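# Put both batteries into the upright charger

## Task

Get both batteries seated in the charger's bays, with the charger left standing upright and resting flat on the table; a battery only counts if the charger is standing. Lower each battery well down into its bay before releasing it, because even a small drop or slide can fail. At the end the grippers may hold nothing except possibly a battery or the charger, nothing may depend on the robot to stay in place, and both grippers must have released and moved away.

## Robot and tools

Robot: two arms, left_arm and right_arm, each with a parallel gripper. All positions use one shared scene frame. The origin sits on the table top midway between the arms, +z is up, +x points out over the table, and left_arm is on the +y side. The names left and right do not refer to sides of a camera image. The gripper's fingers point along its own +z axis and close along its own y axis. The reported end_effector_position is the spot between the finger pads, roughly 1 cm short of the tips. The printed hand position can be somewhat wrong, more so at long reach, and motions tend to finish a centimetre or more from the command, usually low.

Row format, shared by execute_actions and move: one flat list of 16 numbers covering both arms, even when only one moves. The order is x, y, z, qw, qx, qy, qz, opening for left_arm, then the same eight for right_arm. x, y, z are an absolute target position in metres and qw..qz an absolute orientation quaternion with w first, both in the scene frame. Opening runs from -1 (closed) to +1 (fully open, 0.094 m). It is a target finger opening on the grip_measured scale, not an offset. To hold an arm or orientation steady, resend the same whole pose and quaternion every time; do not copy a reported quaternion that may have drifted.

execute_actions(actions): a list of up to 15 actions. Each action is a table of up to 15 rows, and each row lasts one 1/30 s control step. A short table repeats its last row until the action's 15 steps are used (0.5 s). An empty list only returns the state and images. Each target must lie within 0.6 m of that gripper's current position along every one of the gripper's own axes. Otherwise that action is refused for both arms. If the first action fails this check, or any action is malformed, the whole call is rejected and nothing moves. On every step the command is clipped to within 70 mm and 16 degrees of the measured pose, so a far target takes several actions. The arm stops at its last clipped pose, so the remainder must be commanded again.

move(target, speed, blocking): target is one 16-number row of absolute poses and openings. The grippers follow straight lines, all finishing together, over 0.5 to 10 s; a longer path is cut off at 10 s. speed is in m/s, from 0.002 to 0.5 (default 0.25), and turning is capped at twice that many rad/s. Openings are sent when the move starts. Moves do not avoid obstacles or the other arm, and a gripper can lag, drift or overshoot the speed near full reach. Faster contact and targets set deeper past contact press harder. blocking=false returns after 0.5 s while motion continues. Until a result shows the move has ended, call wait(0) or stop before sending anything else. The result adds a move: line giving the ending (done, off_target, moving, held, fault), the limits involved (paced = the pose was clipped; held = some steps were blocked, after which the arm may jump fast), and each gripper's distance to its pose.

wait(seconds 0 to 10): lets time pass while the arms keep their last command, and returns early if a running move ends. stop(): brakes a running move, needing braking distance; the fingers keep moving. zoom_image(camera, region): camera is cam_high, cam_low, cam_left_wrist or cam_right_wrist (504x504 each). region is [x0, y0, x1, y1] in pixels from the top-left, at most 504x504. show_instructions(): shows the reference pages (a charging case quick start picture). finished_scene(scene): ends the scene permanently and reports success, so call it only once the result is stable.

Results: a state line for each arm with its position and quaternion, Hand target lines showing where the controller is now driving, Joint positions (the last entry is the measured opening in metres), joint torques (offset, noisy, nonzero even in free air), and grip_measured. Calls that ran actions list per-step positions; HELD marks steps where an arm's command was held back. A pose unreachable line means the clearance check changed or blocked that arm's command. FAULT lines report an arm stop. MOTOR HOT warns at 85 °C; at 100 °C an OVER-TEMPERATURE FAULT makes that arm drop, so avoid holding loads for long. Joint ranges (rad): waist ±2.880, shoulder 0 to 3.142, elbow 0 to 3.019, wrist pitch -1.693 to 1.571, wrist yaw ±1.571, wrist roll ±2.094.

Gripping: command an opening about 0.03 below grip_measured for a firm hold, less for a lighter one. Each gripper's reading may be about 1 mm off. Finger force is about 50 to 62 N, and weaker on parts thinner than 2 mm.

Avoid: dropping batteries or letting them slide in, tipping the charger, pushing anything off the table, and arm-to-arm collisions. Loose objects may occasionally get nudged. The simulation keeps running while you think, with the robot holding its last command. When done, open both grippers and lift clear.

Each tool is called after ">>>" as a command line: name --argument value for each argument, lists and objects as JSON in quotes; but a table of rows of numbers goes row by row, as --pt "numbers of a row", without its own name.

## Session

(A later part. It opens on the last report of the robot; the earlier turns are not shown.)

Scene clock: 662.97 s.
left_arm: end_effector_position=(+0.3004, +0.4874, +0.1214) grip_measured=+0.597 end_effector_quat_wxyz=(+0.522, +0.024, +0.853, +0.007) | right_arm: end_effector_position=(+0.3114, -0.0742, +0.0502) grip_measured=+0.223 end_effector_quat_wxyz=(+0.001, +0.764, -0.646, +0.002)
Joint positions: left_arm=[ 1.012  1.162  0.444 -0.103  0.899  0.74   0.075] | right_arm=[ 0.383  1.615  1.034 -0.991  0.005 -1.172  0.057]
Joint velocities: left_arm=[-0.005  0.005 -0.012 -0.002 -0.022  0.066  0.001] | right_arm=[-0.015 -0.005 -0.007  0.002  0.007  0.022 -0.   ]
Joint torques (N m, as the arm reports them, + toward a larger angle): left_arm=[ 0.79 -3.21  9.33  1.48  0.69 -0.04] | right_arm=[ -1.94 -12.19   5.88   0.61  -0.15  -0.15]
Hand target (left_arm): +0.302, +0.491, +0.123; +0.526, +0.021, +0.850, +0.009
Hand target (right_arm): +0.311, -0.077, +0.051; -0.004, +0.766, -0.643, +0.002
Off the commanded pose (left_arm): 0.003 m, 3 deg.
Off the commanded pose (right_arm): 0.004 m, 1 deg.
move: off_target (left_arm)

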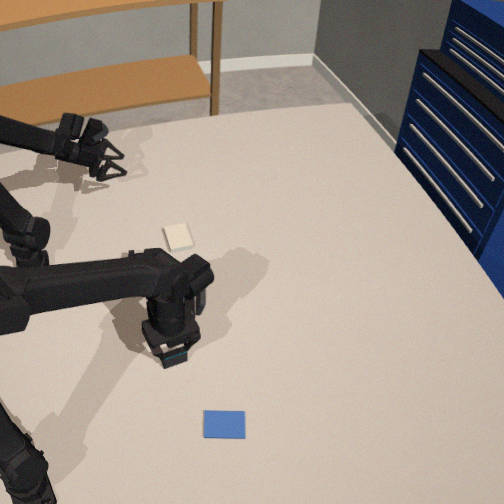

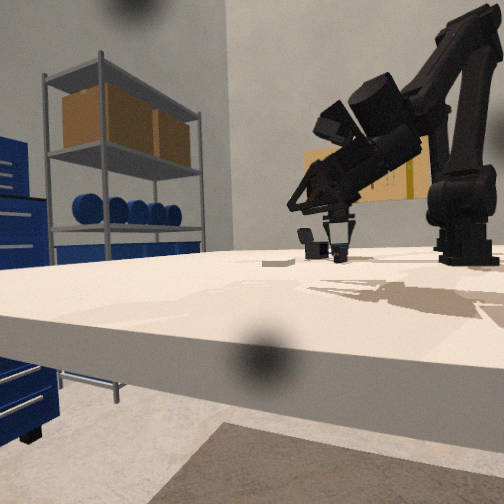

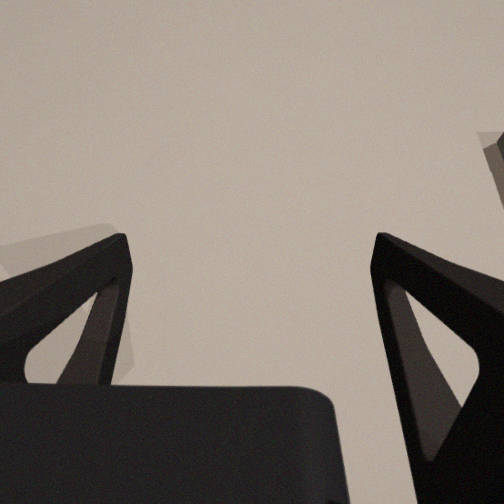

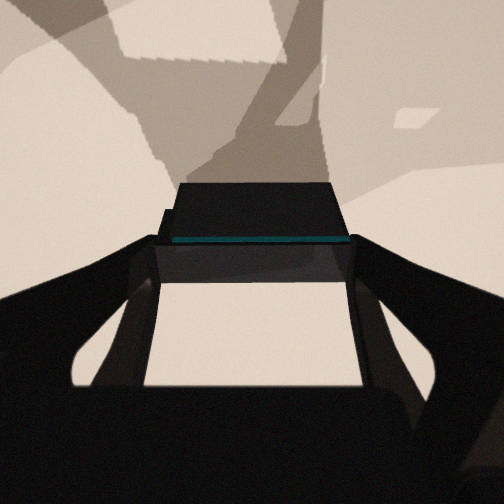

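>>> execute_actions --actions '[[[0.3004,0.4874,0.1214,0.522,0.024,0.853,0.007,0.6,0.3124,-0.0768,0.052,0.0054,-0.766,0.6428,-0.0017,0.19],[0.3004,0.4874,0.1214,0.522,0.024,0.853,0.007,0.6,0.3131,-0.0763,0.052,0.0069,-0.766,0.6428,-0.0022,0.19],[0.3004,0.4874,0.1214,0.522,0.024,0.853,0.007,0.6,0.3137,-0.0759,0.052,0.0084,-0.766,0.6428,-0.0027,0.19],[0.3004,0.4874,0.1214,0.522,0.024,0.853,0.007,0.6,0.3144,-0.0755,0.052,0.01,-0.766,0.6428,-0.0032,0.19],[0.3004,0.4874,0.1214,0.522,0.024,0.853,0.007,0.6,0.3151,-0.0751,0.052,0.0115,-0.766,0.6428,-0.0037,0.19],[0.3004,0.4874,0.1214,0.522,0.024,0.853,0.007,0.6,0.3158,-0.0746,0.052,0.0131,-0.766,0.6428,-0.0042,0.19],[0.3004,0.4874,0.1214,0.522,0.024,0.853,0.007,0.6,0.3164,-0.0742,0.052,0.0146,-0.766,0.6428,-0.0047,0.19],[0.3004,0.4874,0.1214,0.522,0.024,0.853,0.007,0.6,0.3171,-0.0738,0.052,0.0162,-0.766,0.6428,-0.0052,0.19],[0.3004,0.4874,0.1214,0.522,0.024,0.853,0.007,0.6,0.317,-0.0739,0.0517,0.0162,-0.766,0.6428,-0.0052,0.19],[0.3004,0.4874,0.1214,0.522,0.024,0.853,0.007,0.6,0.3168,-0.074,0.0514,0.0162,-0.766,0.6428,-0.0052,0.19],[0.3004,0.4874,0.1214,0.522,0.024,0.853,0.007,0.6,0.3167,-0.0741,0.0511,0.0162,-0.766,0.6428,-0.0052,0.19],[0.3004,0.4874,0.1214,0.522,0.024,0.853,0.007,0.6,0.3165,-0.0742,0.0508,0.0162,-0.766,0.6428,-0.0052,0.19],[0.3004,0.4874,0.1214,0.522,0.024,0.853,0.007,0.6,0.3164,-0.0743,0.0505,0.0162,-0.766,0.6428,-0.0052,0.19],[0.3004,0.4874,0.1214,0.522,0.024,0.853,0.007,0.6,0.3162,-0.0743,0.0502,0.0162,-0.766,0.6428,-0.0052,0.19],[0.3004,0.4874,0.1214,0.522,0.024,0.853,0.007,0.6,0.3161,-0.0744,0.0499,0.0162,-0.766,0.6428,-0.0052,0.19]]]'

Scene clock: 686.70 s.
left_arm: end_effector_position=(+0.3004, +0.4874, +0.1214) grip_measured=+0.597 end_effector_quat_wxyz=(+0.522, +0.023, +0.853, +0.007) | right_arm: end_effector_position=(+0.3171, -0.0708, +0.0503) grip_measured=+0.223 end_effector_quat_wxyz=(-0.012, +0.765, -0.644, +0.006)
Joint positions: left_arm=[ 1.012  1.162  0.444 -0.103  0.899  0.739  0.075] | right_arm=[ 0.382  1.615  1.034 -0.964  0.004 -1.178  0.057]
Joint velocities: left_arm=[ 0.015 -0.024 -0.002  0.012 -0.022  0.095 -0.002] | right_arm=[ 0.005  0.005 -0.002  0.007  0.037 -0.037 -0.   ]
Joint torques (N m, as the arm reports them, + toward a larger angle): left_arm=[ 0.64 -3.61  9.2   0.73  0.58  0.13] | right_arm=[ -2.13 -12.2    5.6    0.65  -0.18  -0.15]
Hand target (left_arm): +0.300, +0.487, +0.121; +0.522, +0.024, +0.853, +0.007
Hand target (right_arm): +0.316, -0.074, +0.050; -0.016, +0.766, -0.643, +0.005
Off the commanded pose (left_arm): 0.000 m, 0 deg.
Off the commanded pose (right_arm): 0.004 m, 1 deg.
Step readings (end_effector_position):
0: left_arm (+0.3004, +0.4874, +0.1214) | right_arm (+0.3114, -0.0742, +0.0502)
1: left_arm (+0.3004, +0.4874, +0.1214) | right_arm (+0.3113, -0.0741, +0.0502)
2: left_arm (+0.3004, +0.4874, +0.1214) | right_arm (+0.3114, -0.0740, +0.0502)
4: left_arm (+0.3004, +0.4874, +0.1214) | right_arm (+0.3122, -0.0736, +0.0502)
8: left_arm (+0.3004, +0.4874, +0.1214) | right_arm (+0.3149, -0.0723, +0.0502)
15: end_effector_position above

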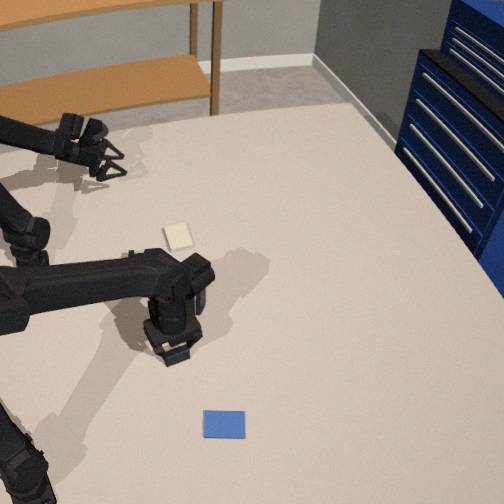

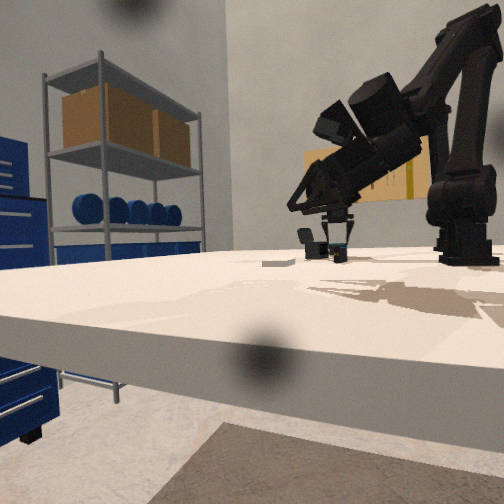

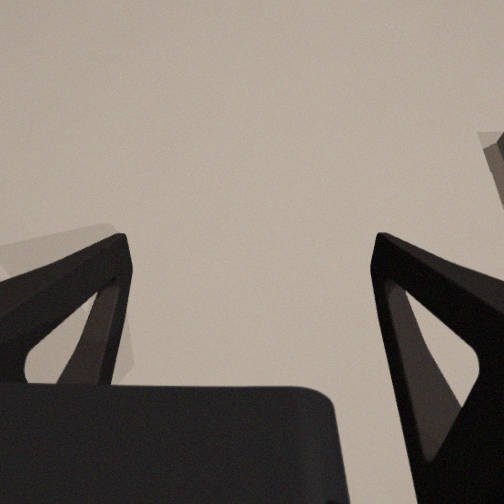

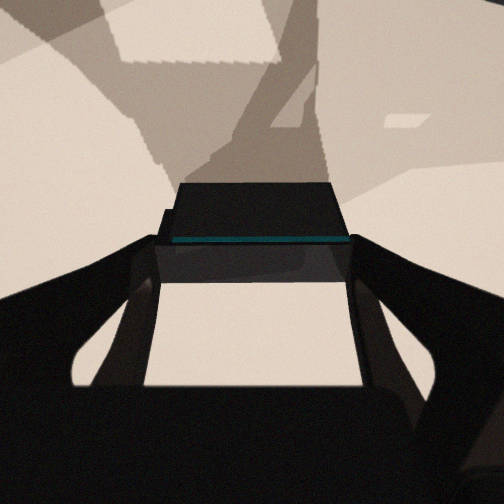

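>>> zoom_image --camera "cam_right_wrist" --region '[150, 140, 360, 260]'

>>> zoom_image --camera "cam_low" --region '[290, 215, 370, 275]'

Region (150, 140, 360, 260) of cam_right_wrist's 504x504 image, scaled by 2.400, with more detail than that image has; it fills the top 288 rows of this view, and the rest is white.

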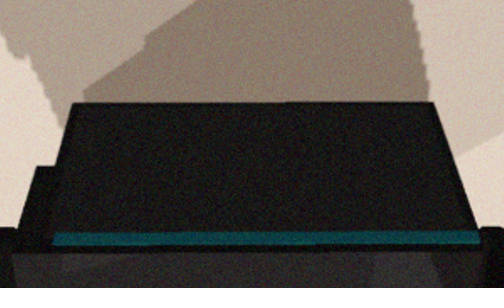

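Region (290, 215, 370, 275) of cam_low's 504x504 image, scaled by 6.300, with more detail than that image has; it fills the top 378 rows of this view, and the rest is white.

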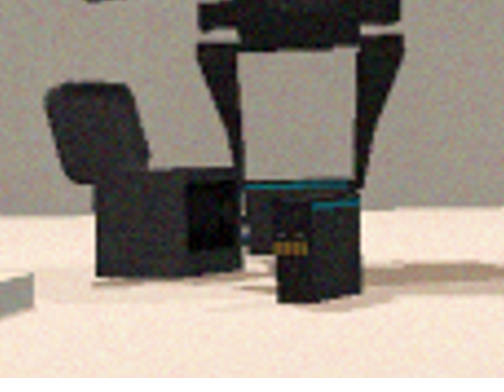

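>>> execute_actions --actions '[[[0.3004,0.4874,0.1214,0.522,0.024,0.853,0.007,0.6,0.316,-0.0745,0.0496,0.0162,-0.766,0.6428,-0.0052,0.19],[0.3004,0.4874,0.1214,0.522,0.024,0.853,0.007,0.6,0.3158,-0.0746,0.0493,0.0162,-0.766,0.6428,-0.0052,0.19],[0.3004,0.4874,0.1214,0.522,0.024,0.853,0.007,0.6,0.3157,-0.0747,0.049,0.0162,-0.766,0.6428,-0.0052,0.19],[0.3004,0.4874,0.1214,0.522,0.024,0.853,0.007,0.6,0.3155,-0.0748,0.0487,0.0162,-0.766,0.6428,-0.0052,0.19],[0.3004,0.4874,0.1214,0.522,0.024,0.853,0.007,0.6,0.3154,-0.0749,0.0484,0.0162,-0.766,0.6428,-0.0052,0.19],[0.3004,0.4874,0.1214,0.522,0.024,0.853,0.007,0.6,0.3152,-0.075,0.0481,0.0162,-0.766,0.6428,-0.0052,0.19],[0.3004,0.4874,0.1214,0.522,0.024,0.853,0.007,0.6,0.3151,-0.0751,0.0478,0.0162,-0.766,0.6428,-0.0052,0.19],[0.3004,0.4874,0.1214,0.522,0.024,0.853,0.007,0.6,0.315,-0.0751,0.0476,0.0162,-0.766,0.6428,-0.0052,0.19]]]'

Scene clock: 701.07 s.
left_arm: end_effector_position=(+0.3004, +0.4874, +0.1214) grip_measured=+0.597 end_effector_quat_wxyz=(+0.522, +0.023, +0.853, +0.007) | right_arm: end_effector_position=(+0.3161, -0.0717, +0.0481) grip_measured=+0.223 end_effector_quat_wxyz=(-0.013, +0.765, -0.644, +0.006)
Joint positions: left_arm=[ 1.012  1.162  0.444 -0.103  0.899  0.739  0.075] | right_arm=[ 0.381  1.614  1.025 -0.954  0.004 -1.178  0.057]
Joint velocities: left_arm=[-0.005 -0.015  0.017  0.027 -0.022 -0.037 -0.   ] | right_arm=[ 0.005 -0.015 -0.002 -0.017  0.007  0.037  0.001]
Joint torques (N m, as the arm reports them, + toward a larger angle): left_arm=[ 0.61 -3.64  9.22  0.74  0.58  0.13] | right_arm=[ -2.11 -11.87   5.68   0.76  -0.14  -0.15]
Hand target (left_arm): +0.300, +0.487, +0.121; +0.522, +0.024, +0.853, +0.007
Hand target (right_arm): +0.315, -0.075, +0.047; -0.016, +0.766, -0.643, +0.005
Off the commanded pose (left_arm): 0.000 m, 0 deg.
Off the commanded pose (right_arm): 0.004 m, 0 deg.
Step readings (end_effector_position):
0: left_arm (+0.3004, +0.4874, +0.1214) | right_arm (+0.3175, -0.0706, +0.0503)
1: left_arm (+0.3004, +0.4874, +0.1214) | right_arm (+0.3173, -0.0707, +0.0501)
2: left_arm (+0.3004, +0.4874, +0.1214) | right_arm (+0.3171, -0.0709, +0.0497)
4: left_arm (+0.3004, +0.4874, +0.1214) | right_arm (+0.3163, -0.0714, +0.0487)
8: left_arm (+0.3004, +0.4874, +0.1214) | right_arm (+0.3161, -0.0715, +0.0483)
15: end_effector_position above

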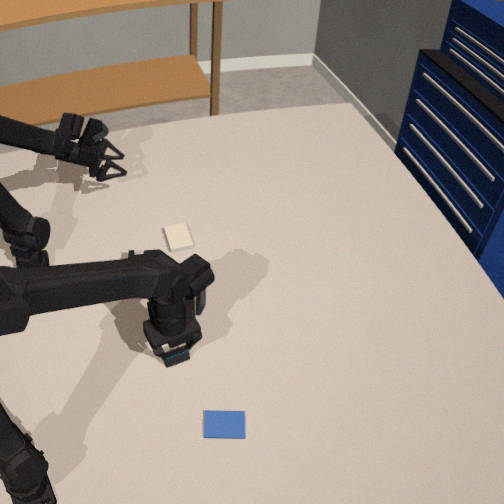

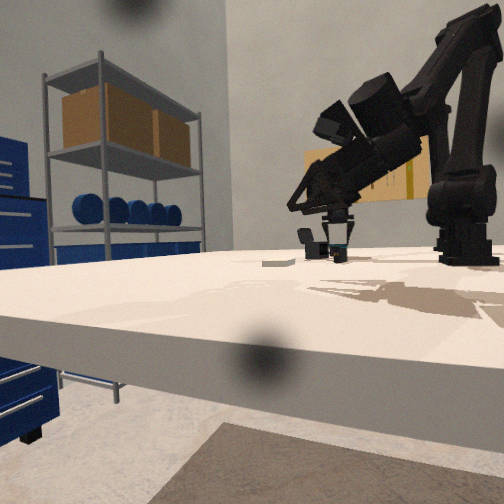

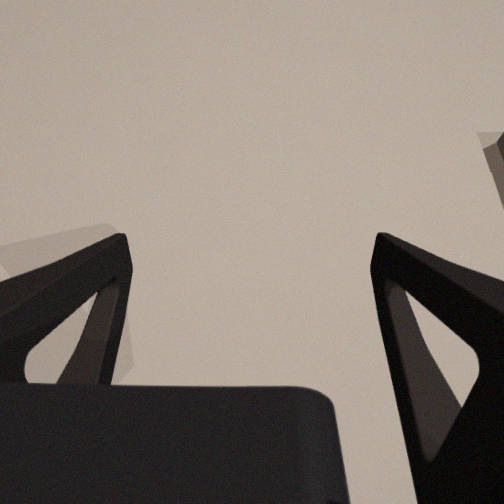

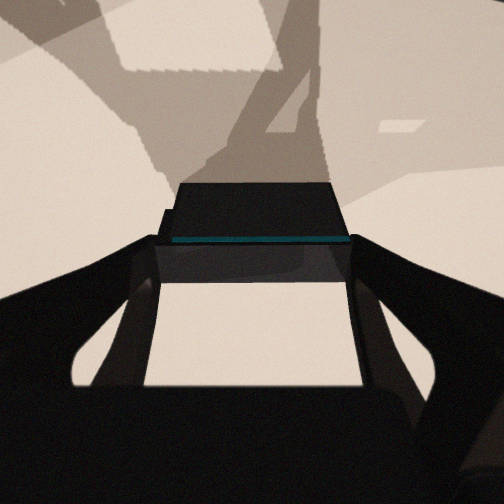

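>>> execute_actions --actions '[[[0.3004,0.4874,0.1214,0.522,0.024,0.853,0.007,0.6,0.3155,-0.0743,0.0482,0.0162,-0.766,0.6428,-0.0052,0.19],[0.3004,0.4874,0.1214,0.522,0.024,0.853,0.007,0.6,0.316,-0.0734,0.0487,0.0162,-0.766,0.6428,-0.0052,0.19],[0.3004,0.4874,0.1214,0.522,0.024,0.853,0.007,0.6,0.3166,-0.0726,0.0493,0.0162,-0.766,0.6428,-0.0052,0.2],[0.3004,0.4874,0.1214,0.522,0.024,0.853,0.007,0.6,0.3171,-0.0717,0.0498,0.0162,-0.766,0.6428,-0.0052,0.21],[0.3004,0.4874,0.1214,0.522,0.024,0.853,0.007,0.6,0.3171,-0.0717,0.0498,0.0162,-0.766,0.6428,-0.0052,0.225],[0.3004,0.4874,0.1214,0.522,0.024,0.853,0.007,0.6,0.3171,-0.0717,0.0498,0.0162,-0.766,0.6428,-0.0052,0.245],[0.3004,0.4874,0.1214,0.522,0.024,0.853,0.007,0.6,0.3171,-0.0717,0.0498,0.0162,-0.766,0.6428,-0.0052,0.28],[0.3004,0.4874,0.1214,0.522,0.024,0.853,0.007,0.6,0.3171,-0.0717,0.0498,0.0162,-0.766,0.6428,-0.0052,0.34],[0.3004,0.4874,0.1214,0.522,0.024,0.853,0.007,0.6,0.3171,-0.0717,0.0498,0.0162,-0.766,0.6428,-0.0052,0.42],[0.3004,0.4874,0.1214,0.522,0.024,0.853,0.007,0.6,0.3171,-0.0717,0.0498,0.0162,-0.766,0.6428,-0.0052,0.52],[0.3004,0.4874,0.1214,0.522,0.024,0.853,0.007,0.6,0.3171,-0.0717,0.0498,0.0162,-0.766,0.6428,-0.0052,0.62],[0.3004,0.4874,0.1214,0.522,0.024,0.853,0.007,0.6,0.3171,-0.0717,0.0498,0.0162,-0.7604,0.6494,-0.005,0.7],[0.3004,0.4874,0.1214,0.522,0.024,0.853,0.007,0.6,0.3171,-0.0717,0.0498,0.0163,-0.749,0.6626,-0.0047,0.75],[0.3004,0.4874,0.1214,0.522,0.024,0.853,0.007,0.6,0.3171,-0.0717,0.0498,0.0165,-0.7284,0.6852,-0.0042,0.75],[0.3004,0.4874,0.1214,0.522,0.024,0.853,0.007,0.6,0.3171,-0.0717,0.0498,0.0166,-0.6978,0.7163,-0.0035,0.75]],[[0.3004,0.4874,0.1214,0.522,0.024,0.853,0.007,0.6,0.3171,-0.0717,0.0498,0.0168,-0.6593,0.7518,-0.0026,0.75],[0.3004,0.4874,0.1214,0.522,0.024,0.853,0.007,0.6,0.3171,-0.0717,0.0498,0.0169,-0.6185,0.7858,-0.0017,0.75],[0.3004,0.4874,0.1214,0.522,0.024,0.853,0.007,0.6,0.3171,-0.0717,0.0498,0.017,-0.576,0.8174,-0.0008,0.75],[0.3004,0.4874,0.1214,0.522,0.024,0.853,0.007,0.6,0.3171,-0.0717,0.0498,0.017,-0.5319,0.8468,0.0001,0.75],[0.3004,0.4874,0.1214,0.522,0.024,0.853,0.007,0.6,0.3171,-0.0717,0.0498,0.017,-0.4862,0.8739,0.001,0.75],[0.3004,0.4874,0.1214,0.522,0.024,0.853,0.007,0.6,0.3171,-0.0717,0.0498,0.0169,-0.4392,0.8984,0.0019,0.75],[0.3004,0.4874,0.1214,0.522,0.024,0.853,0.007,0.6,0.3171,-0.0717,0.0498,0.0168,-0.3909,0.9204,0.0028,0.75],[0.3004,0.4874,0.1214,0.522,0.024,0.853,0.007,0.6,0.3171,-0.0717,0.0498,0.0166,-0.3415,0.9399,0.0037,0.75],[0.3004,0.4874,0.1214,0.522,0.024,0.853,0.007,0.6,0.3171,-0.0717,0.0498,0.0164,-0.2912,0.9567,0.0045,0.75],[0.3004,0.4874,0.1214,0.522,0.024,0.853,0.007,0.6,0.3171,-0.0717,0.0498,0.0161,-0.2401,0.9708,0.0054,0.75],[0.3004,0.4874,0.1214,0.522,0.024,0.853,0.007,0.6,0.3171,-0.0717,0.0498,0.0158,-0.1882,0.9821,0.0062,0.75],[0.3004,0.4874,0.1214,0.522,0.024,0.853,0.007,0.6,0.3171,-0.0717,0.0498,0.0155,-0.1359,0.9907,0.0071,0.75],[0.3004,0.4874,0.1214,0.522,0.024,0.853,0.007,0.6,0.3171,-0.0717,0.0498,0.0151,-0.0832,0.9965,0.0079,0.75],[0.3004,0.4874,0.1214,0.522,0.024,0.853,0.007,0.6,0.3171,-0.0717,0.0498,0.0146,-0.0302,0.9995,0.0087,0.75],[0.3004,0.4874,0.1214,0.522,0.024,0.853,0.007,0.6,0.3171,-0.0717,0.0498,0.0141,0.0229,0.9997,0.0094,0.75]],[[0.3004,0.4874,0.1214,0.522,0.024,0.853,0.007,0.6,0.3171,-0.0717,0.0498,0.0136,0.0758,0.9971,0.0102,0.75],[0.3004,0.4874,0.1214,0.522,0.024,0.853,0.007,0.6,0.3171,-0.0717,0.0498,0.0131,0.1286,0.9917,0.0109,0.75],[0.3004,0.4874,0.1214,0.522,0.024,0.853,0.007,0.6,0.3171,-0.0717,0.0498,0.0125,0.181,0.9835,0.0116,0.75],[0.3004,0.4874,0.1214,0.522,0.024,0.853,0.007,0.6,0.3171,-0.0717,0.0498,0.0118,0.2329,0.9725,0.0122,0.75],[0.3004,0.4874,0.1214,0.522,0.024,0.853,0.007,0.6,0.3171,-0.0717,0.0498,0.0112,0.2842,0.9588,0.0128,0.75],[0.3004,0.4874,0.1214,0.522,0.024,0.853,0.007,0.6,0.3171,-0.0717,0.0498,0.0105,0.3346,0.9424,0.0134,0.75],[0.3004,0.4874,0.1214,0.522,0.024,0.853,0.007,0.6,0.3171,-0.0717,0.0498,0.0098,0.3841,0.9233,0.0139,0.75],[0.3004,0.4874,0.1214,0.522,0.024,0.853,0.007,0.6,0.3171,-0.0717,0.0498,0.009,0.4326,0.9016,0.0144,0.75],[0.3004,0.4874,0.1214,0.522,0.024,0.853,0.007,0.6,0.3171,-0.0717,0.0498,0.0082,0.4798,0.8774,0.0149,0.75],[0.3004,0.4874,0.1214,0.522,0.024,0.853,0.007,0.6,0.3171,-0.0717,0.0498,0.0074,0.5256,0.8507,0.0153,0.75],[0.3004,0.4874,0.1214,0.522,0.024,0.853,0.007,0.6,0.3171,-0.0717,0.0498,0.0066,0.5694,0.822,0.0157,0.75],[0.3004,0.4874,0.1214,0.522,0.024,0.853,0.007,0.6,0.3171,-0.0717,0.0498,0.0059,0.6047,0.7964,0.0159,0.75],[0.3004,0.4874,0.1214,0.522,0.024,0.853,0.007,0.6,0.3171,-0.0717,0.0498,0.0054,0.6288,0.7776,0.0161,0.75],[0.3004,0.4874,0.1214,0.522,0.024,0.853,0.007,0.6,0.3171,-0.0717,0.0498,0.0052,0.6423,0.7665,0.0162,0.75],[0.3004,0.4874,0.1214,0.522,0.024,0.853,0.007,0.6,0.3171,-0.0717,0.0498,0.005,0.6489,0.7609,0.0162,0.75]]]'

Scene clock: 751.20 s.
left_arm: end_effector_position=(+0.3004, +0.4874, +0.1214) grip_measured=+0.597 end_effector_quat_wxyz=(+0.522, +0.023, +0.853, +0.007) | right_arm: end_effector_position=(+0.3150, -0.0699, +0.0482) grip_measured=+0.749 end_effector_quat_wxyz=(+0.006, -0.172, +0.985, +0.022)
Joint positions: left_arm=[ 1.012  1.162  0.444 -0.103  0.899  0.739  0.075] | right_arm=[ 0.37   1.614  1.025 -0.954 -0.036  0.209  0.082]
Joint velocities: left_arm=[-0.015  0.015  0.002 -0.002  0.051 -0.007  0.   ] | right_arm=[-0.015  0.005  0.007 -0.007  0.007  1.282 -0.   ]
Joint torques (N m, as the arm reports them, + toward a larger angle): left_arm=[ 0.72 -3.64  9.2   0.74  0.58  0.13] | right_arm=[ -1.69 -11.77   6.71   0.33  -0.09   0.02]
Hand target (left_arm): +0.300, +0.487, +0.121; +0.522, +0.024, +0.853, +0.007
Hand target (right_arm): +0.317, -0.072, +0.050; +0.005, -0.068, +0.997, +0.026
Off the commanded pose (left_arm): 0.000 m, 0 deg.
Off the commanded pose (right_arm): 0.003 m, 101 deg; orientation clipped at the last step of the last action.
Step readings (end_effector_position; steps 1 to 15: 1st action; 16 to 30: 2nd action; 31 to 45: 3rd action):
0: left_arm (+0.3004, +0.4874, +0.1214) | right_arm (+0.3161, -0.0717, +0.0481)
1: left_arm (+0.3004, +0.4874, +0.1214) | right_arm (+0.3161, -0.0717, +0.0481)
2: left_arm (+0.3004, +0.4874, +0.1214) | right_arm (+0.3161, -0.0717, +0.0481)
4: left_arm (+0.3004, +0.4874, +0.1214) | right_arm (+0.3161, -0.0717, +0.0481)
8: left_arm (+0.3004, +0.4874, +0.1214) | right_arm (+0.3161, -0.0717, +0.0481)
15: left_arm (+0.3004, +0.4874, +0.1214) | right_arm (+0.3159, -0.0713, +0.0481)
16: left_arm (+0.3004, +0.4874, +0.1214) | right_arm (+0.3156, -0.0709, +0.0481)
17: left_arm (+0.3004, +0.4874, +0.1214) | right_arm (+0.3154, -0.0706, +0.0481)
19: left_arm (+0.3004, +0.4874, +0.1214) | right_arm (+0.3151, -0.0701, +0.0481)
23: left_arm (+0.3004, +0.4874, +0.1214) | right_arm (+0.3148, -0.0697, +0.0481)
30: left_arm (+0.3004, +0.4874, +0.1214) | right_arm (+0.3150, -0.0698, +0.0481)
31: left_arm (+0.3004, +0.4874, +0.1214) | right_arm (+0.3150, -0.0698, +0.0481)
32: left_arm (+0.3004, +0.4874, +0.1214) | right_arm (+0.3149, -0.0698, +0.0481)
34: left_arm (+0.3004, +0.4874, +0.1214) | right_arm (+0.3150, -0.0699, +0.0481)
38: left_arm (+0.3004, +0.4874, +0.1214) | right_arm (+0.3150, -0.0699, +0.0482)
45: end_effector_position above

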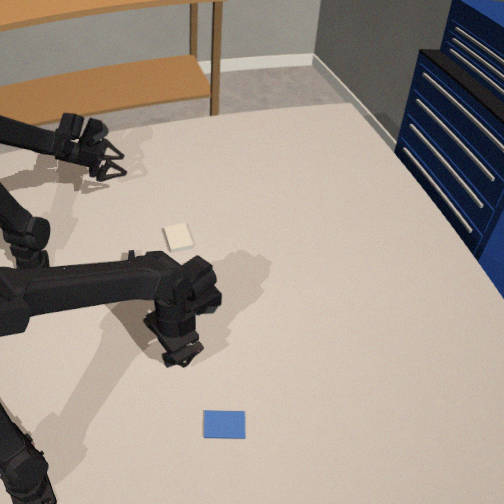

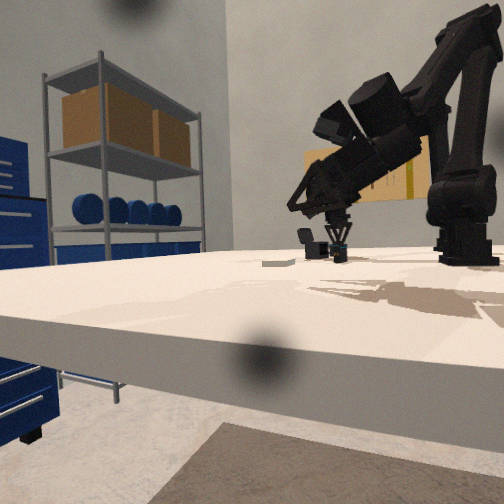

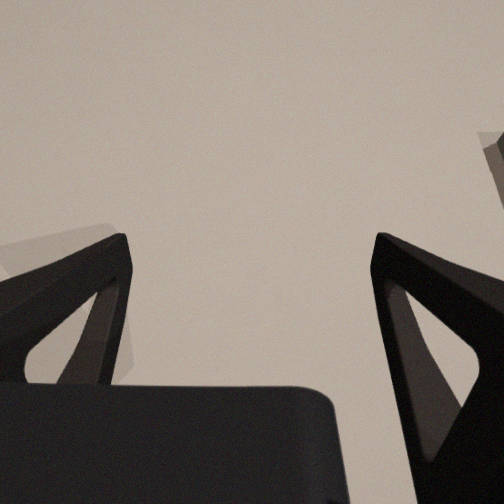

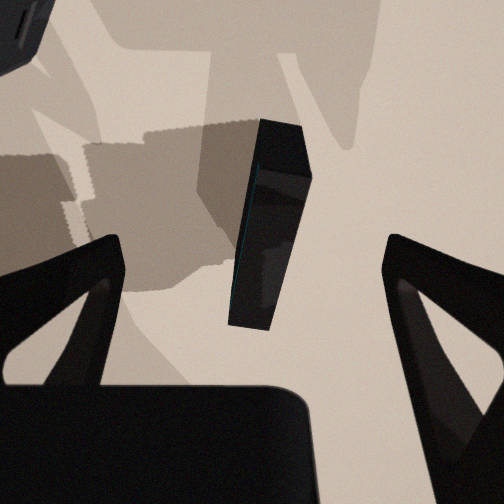

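>>> execute_actions --actions '[[[0.3004,0.4874,0.1214,0.522,0.024,0.853,0.007,0.6,0.317,-0.0715,0.0498,0.0069,-0.0349,0.9994,0.0216,0.75],[0.3004,0.4874,0.1214,0.522,0.024,0.853,0.007,0.6,0.3169,-0.0713,0.0498,0.0094,0.0,1.0,0.0168,0.75],[0.3004,0.4874,0.1214,0.522,0.024,0.853,0.007,0.6,0.3168,-0.0711,0.0498,0.0123,0.0349,0.9994,0.0122,0.75],[0.3004,0.4874,0.1214,0.522,0.024,0.853,0.007,0.6,0.3167,-0.0709,0.0498,0.0156,0.055,0.9985,0.0076,0.75],[0.3004,0.4874,0.1214,0.522,0.024,0.853,0.007,0.6,0.3166,-0.0708,0.0498,0.0178,0.075,0.9972,0.0046,0.75],[0.3004,0.4874,0.1214,0.522,0.024,0.853,0.007,0.6,0.3166,-0.0708,0.0498,0.0177,0.095,0.9955,0.005,0.75],[0.3004,0.4874,0.1214,0.522,0.024,0.853,0.007,0.6,0.3166,-0.0708,0.0498,0.0176,0.1149,0.9934,0.0053,0.75],[0.3004,0.4874,0.1214,0.522,0.024,0.853,0.007,0.6,0.3166,-0.0708,0.0498,0.0175,0.1349,0.9909,0.0057,0.75],[0.3004,0.4874,0.1214,0.522,0.024,0.853,0.007,0.6,0.3166,-0.0708,0.0498,0.0174,0.1547,0.988,0.006,0.75],[0.3004,0.4874,0.1214,0.522,0.024,0.853,0.007,0.6,0.3166,-0.0708,0.0498,0.0172,0.1745,0.9847,0.0064,0.75],[0.3004,0.4874,0.1214,0.522,0.024,0.853,0.007,0.6,0.3166,-0.0708,0.0498,0.0171,0.1942,0.981,0.0067,0.75],[0.3004,0.4874,0.1214,0.522,0.024,0.853,0.007,0.6,0.3166,-0.0708,0.0498,0.017,0.2139,0.9769,0.0071,0.75],[0.3004,0.4874,0.1214,0.522,0.024,0.853,0.007,0.6,0.3166,-0.0708,0.0498,0.0168,0.2334,0.9724,0.0074,0.75],[0.3004,0.4874,0.1214,0.522,0.024,0.853,0.007,0.6,0.3166,-0.0708,0.0498,0.0167,0.2529,0.9675,0.0078,0.75],[0.3004,0.4874,0.1214,0.522,0.024,0.853,0.007,0.6,0.3166,-0.0708,0.0498,0.0165,0.2723,0.9622,0.0081,0.75]],[[0.3004,0.4874,0.1214,0.522,0.024,0.853,0.007,0.6,0.3166,-0.0708,0.0498,0.0163,0.2915,0.9566,0.0084,0.75],[0.3004,0.4874,0.1214,0.522,0.024,0.853,0.007,0.6,0.3166,-0.0708,0.0498,0.0162,0.3107,0.9505,0.0087,0.75],[0.3004,0.4874,0.1214,0.522,0.024,0.853,0.007,0.6,0.3166,-0.0708,0.0498,0.016,0.3297,0.9441,0.0091,0.75],[0.3004,0.4874,0.1214,0.522,0.024,0.853,0.007,0.6,0.3166,-0.0708,0.0498,0.0158,0.3486,0.9373,0.0094,0.75],[0.3004,0.4874,0.1214,0.522,0.024,0.853,0.007,0.6,0.3166,-0.0708,0.0498,0.0156,0.3673,0.9301,0.0097,0.75],[0.3004,0.4874,0.1214,0.522,0.024,0.853,0.007,0.6,0.3166,-0.0708,0.0498,0.0154,0.3859,0.9225,0.01,0.75],[0.3004,0.4874,0.1214,0.522,0.024,0.853,0.007,0.6,0.3166,-0.0708,0.0498,0.0152,0.4043,0.9146,0.0103,0.75],[0.3004,0.4874,0.1214,0.522,0.024,0.853,0.007,0.6,0.3166,-0.0708,0.0498,0.015,0.4226,0.9063,0.0106,0.75],[0.3004,0.4874,0.1214,0.522,0.024,0.853,0.007,0.6,0.3166,-0.0708,0.0498,0.0148,0.4407,0.8976,0.0109,0.75],[0.3004,0.4874,0.1214,0.522,0.024,0.853,0.007,0.6,0.3166,-0.0708,0.0498,0.0146,0.4586,0.8886,0.0112,0.75],[0.3004,0.4874,0.1214,0.522,0.024,0.853,0.007,0.6,0.3166,-0.0708,0.0498,0.0143,0.4764,0.8792,0.0115,0.75],[0.3004,0.4874,0.1214,0.522,0.024,0.853,0.007,0.6,0.3166,-0.0708,0.0498,0.0141,0.4939,0.8695,0.0118,0.75],[0.3004,0.4874,0.1214,0.522,0.024,0.853,0.007,0.6,0.3166,-0.0708,0.0498,0.0139,0.5113,0.8594,0.0121,0.75],[0.3004,0.4874,0.1214,0.522,0.024,0.853,0.007,0.6,0.3166,-0.0708,0.0498,0.0136,0.5284,0.849,0.0123,0.75],[0.3004,0.4874,0.1214,0.522,0.024,0.853,0.007,0.6,0.3166,-0.0708,0.0498,0.0134,0.5454,0.8382,0.0126,0.75]],[[0.3004,0.4874,0.1214,0.522,0.024,0.853,0.007,0.6,0.3166,-0.0708,0.0498,0.0131,0.5621,0.8271,0.0129,0.75],[0.3004,0.4874,0.1214,0.522,0.024,0.853,0.007,0.6,0.3166,-0.0708,0.0498,0.0128,0.5786,0.8156,0.0131,0.75],[0.3004,0.4874,0.1214,0.522,0.024,0.853,0.007,0.6,0.3166,-0.0708,0.0498,0.0126,0.5948,0.8039,0.0134,0.75],[0.3004,0.4874,0.1214,0.522,0.024,0.853,0.007,0.6,0.3166,-0.0708,0.0498,0.0123,0.6108,0.7918,0.0136,0.75],[0.3004,0.4874,0.1214,0.522,0.024,0.853,0.007,0.6,0.3166,-0.0708,0.0498,0.012,0.6266,0.7793,0.0139,0.75],[0.3004,0.4874,0.1214,0.522,0.024,0.853,0.007,0.6,0.3166,-0.0708,0.0498,0.0118,0.6394,0.7688,0.0141,0.75],[0.3004,0.4874,0.1214,0.522,0.024,0.853,0.007,0.6,0.3166,-0.0708,0.0498,0.0117,0.6468,0.7627,0.0142,0.75],[0.3004,0.4874,0.1214,0.522,0.024,0.853,0.007,0.6,0.3166,-0.0708,0.0498,0.0117,0.6468,0.7627,0.0142,0.75],[0.3004,0.4874,0.1214,0.522,0.024,0.853,0.007,0.6,0.3166,-0.0708,0.0498,0.0117,0.6468,0.7627,0.0142,0.75],[0.3004,0.4874,0.1214,0.522,0.024,0.853,0.007,0.6,0.3166,-0.0708,0.0498,0.0117,0.6468,0.7627,0.0142,0.72],[0.3004,0.4874,0.1214,0.522,0.024,0.853,0.007,0.6,0.3166,-0.0708,0.0498,0.0117,0.6468,0.7627,0.0142,0.66],[0.3004,0.4874,0.1214,0.522,0.024,0.853,0.007,0.6,0.3166,-0.0708,0.0498,0.0117,0.6468,0.7627,0.0142,0.6],[0.3004,0.4874,0.1214,0.522,0.024,0.853,0.007,0.6,0.3166,-0.0708,0.0498,0.0117,0.6468,0.7627,0.0142,0.53],[0.3004,0.4874,0.1214,0.522,0.024,0.853,0.007,0.6,0.3166,-0.0708,0.0498,0.0117,0.6468,0.7627,0.0142,0.47],[0.3004,0.4874,0.1214,0.522,0.024,0.853,0.007,0.6,0.3166,-0.0708,0.0498,0.0117,0.6468,0.7627,0.0142,0.42]]]'

Scene clock: 797.40 s.
left_arm: end_effector_position=(+0.3004, +0.4874, +0.1214) grip_measured=+0.597 end_effector_quat_wxyz=(+0.522, +0.023, +0.853, +0.007) | right_arm: end_effector_position=(+0.3173, -0.0736, +0.0481) grip_measured=+0.448 end_effector_quat_wxyz=(+0.009, +0.634, +0.773, +0.012)
Joint positions: left_arm=[ 1.012  1.162  0.444 -0.103  0.899  0.739  0.075] | right_arm=[ 0.378  1.614  1.025 -0.954  0.009  1.934  0.068]
Joint velocities: left_arm=[ 0.015  0.005  0.007 -0.017  0.037  0.007 -0.001] | right_arm=[ 0.015 -0.024 -0.007 -0.002  0.051  0.183 -0.053]
Joint torques (N m, as the arm reports them, + toward a larger angle): left_arm=[ 0.63 -3.6   9.21  0.75  0.59  0.13] | right_arm=[ -1.06 -11.66   6.55   0.24   0.4    0.07]
Hand target (left_arm): +0.300, +0.487, +0.121; +0.522, +0.024, +0.853, +0.007
Hand target (right_arm): +0.317, -0.071, +0.050; +0.011, +0.646, +0.763, +0.014
Off the commanded pose (left_arm): 0.000 m, 0 deg.
Off the commanded pose (right_arm): 0.003 m, 2 deg.
Step readings (end_effector_position; steps 1 to 15: 1st action; 16 to 30: 2nd action; 31 to 45: 3rd action):
0: left_arm (+0.3004, +0.4874, +0.1214) | right_arm (+0.3153, -0.0703, +0.0482)
1: left_arm (+0.3004, +0.4874, +0.1214) | right_arm (+0.3153, -0.0704, +0.0482)
2: left_arm (+0.3004, +0.4874, +0.1214) | right_arm (+0.3158, -0.0710, +0.0482)
4: left_arm (+0.3004, +0.4874, +0.1214) | right_arm (+0.3173, -0.0735, +0.0481)
8: left_arm (+0.3004, +0.4874, +0.1214) | right_arm (+0.3178, -0.0743, +0.0481)
15: left_arm (+0.3004, +0.4874, +0.1214) | right_arm (+0.3169, -0.0729, +0.0481)
16: left_arm (+0.3004, +0.4874, +0.1214) | right_arm (+0.3169, -0.0729, +0.0481)
17: left_arm (+0.3004, +0.4874, +0.1214) | right_arm (+0.3169, -0.0729, +0.0481)
19: left_arm (+0.3004, +0.4874, +0.1214) | right_arm (+0.3169, -0.0729, +0.0481)
23: left_arm (+0.3004, +0.4874, +0.1214) | right_arm (+0.3169, -0.0729, +0.0481)
30: left_arm (+0.3004, +0.4874, +0.1214) | right_arm (+0.3169, -0.0729, +0.0481)
31: left_arm (+0.3004, +0.4874, +0.1214) | right_arm (+0.3169, -0.0729, +0.0481)
32: left_arm (+0.3004, +0.4874, +0.1214) | right_arm (+0.3169, -0.0729, +0.0481)
34: left_arm (+0.3004, +0.4874, +0.1214) | right_arm (+0.3169, -0.0729, +0.0481)
38: left_arm (+0.3004, +0.4874, +0.1214) | right_arm (+0.3170, -0.0731, +0.0481)
45: end_effector_position above

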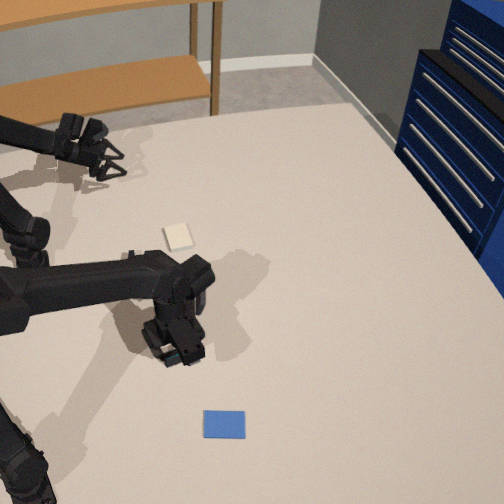

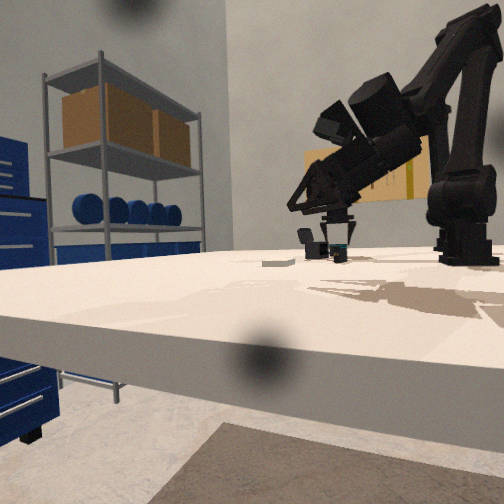

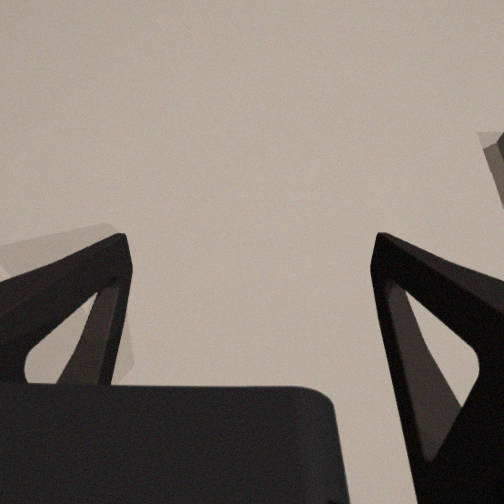

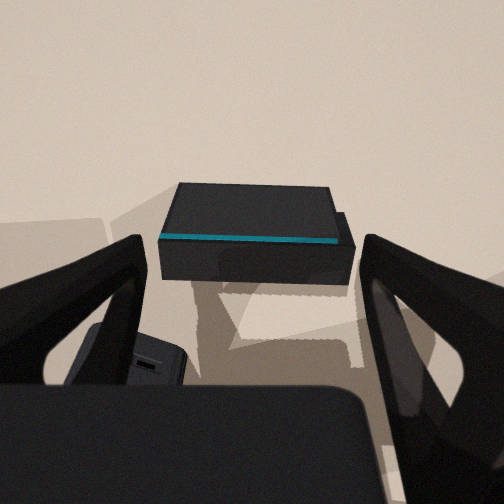

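>>> execute_actions --actions '[]'

>>> zoom_image --camera "cam_right_wrist" --region '[120, 170, 390, 310]'

Scene clock: 802.23 s.
left_arm: end_effector_position=(+0.3004, +0.4874, +0.1214) grip_measured=+0.597 end_effector_quat_wxyz=(+0.522, +0.023, +0.853, +0.007) | right_arm: end_effector_position=(+0.3172, -0.0733, +0.0481) grip_measured=+0.421 end_effector_quat_wxyz=(+0.009, +0.645, +0.764, +0.012)
Joint positions: left_arm=[ 1.012  1.162  0.444 -0.103  0.899  0.739  0.075] | right_arm=[ 0.379  1.614  1.025 -0.954  0.009  1.965  0.067]
Joint velocities: left_arm=[-0.005 -0.015 -0.007  0.017 -0.066 -0.066 -0.001] | right_arm=[-0.005 -0.005 -0.012  0.002  0.007 -0.037  0.   ]
Joint torques (N m, as the arm reports them, + toward a larger angle): left_arm=[ 0.67 -3.67  9.2   0.74  0.58  0.13] | right_arm=[ -0.98 -11.59   6.56   0.27   0.36   0.09]
Hand target (left_arm): +0.300, +0.487, +0.121; +0.522, +0.024, +0.853, +0.007
Hand target (right_arm): +0.317, -0.071, +0.050; +0.011, +0.646, +0.763, +0.014
Off the commanded pose (left_arm): 0.000 m, 0 deg.
Off the commanded pose (right_arm): 0.003 m, 0 deg.

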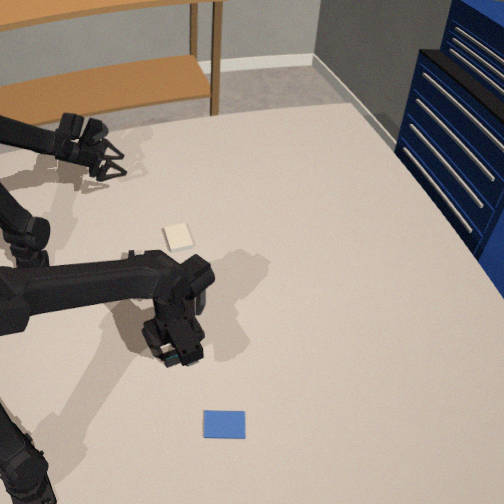

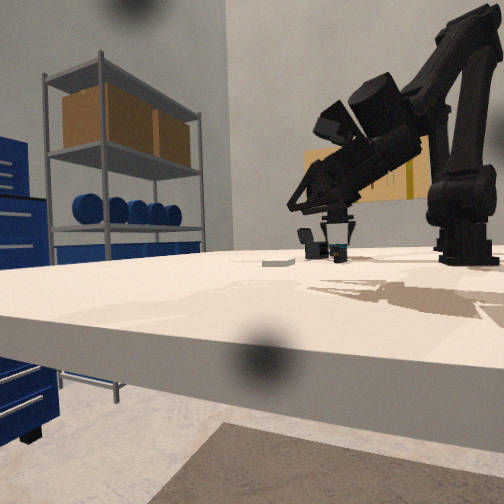

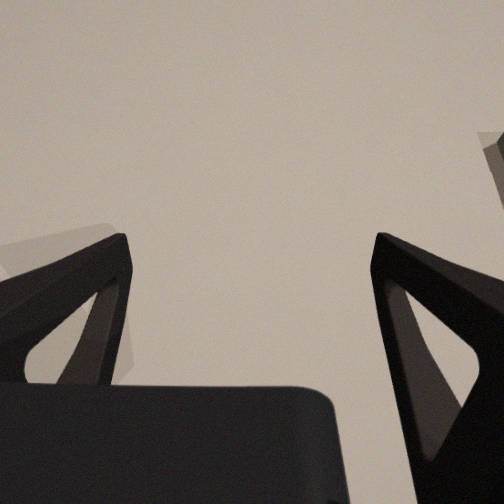

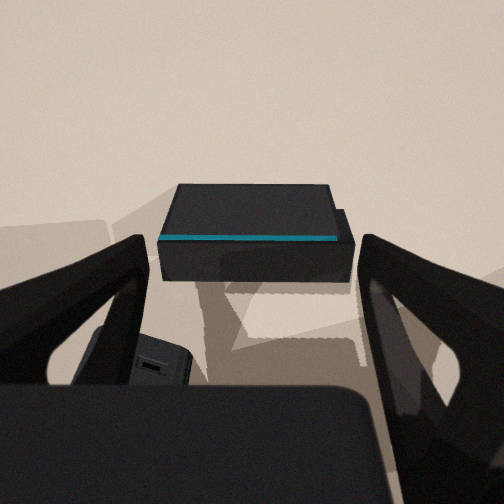

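Region (120, 170, 390, 310) of cam_right_wrist's 504x504 image, scaled by 1.867, with more detail than that image has; it fills the top 261 rows of this view, and the rest is white.

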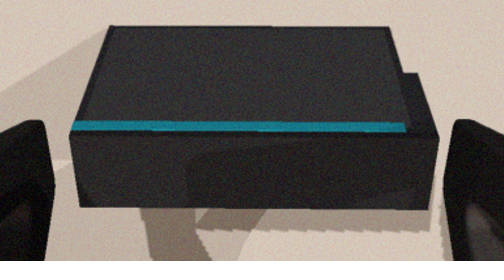

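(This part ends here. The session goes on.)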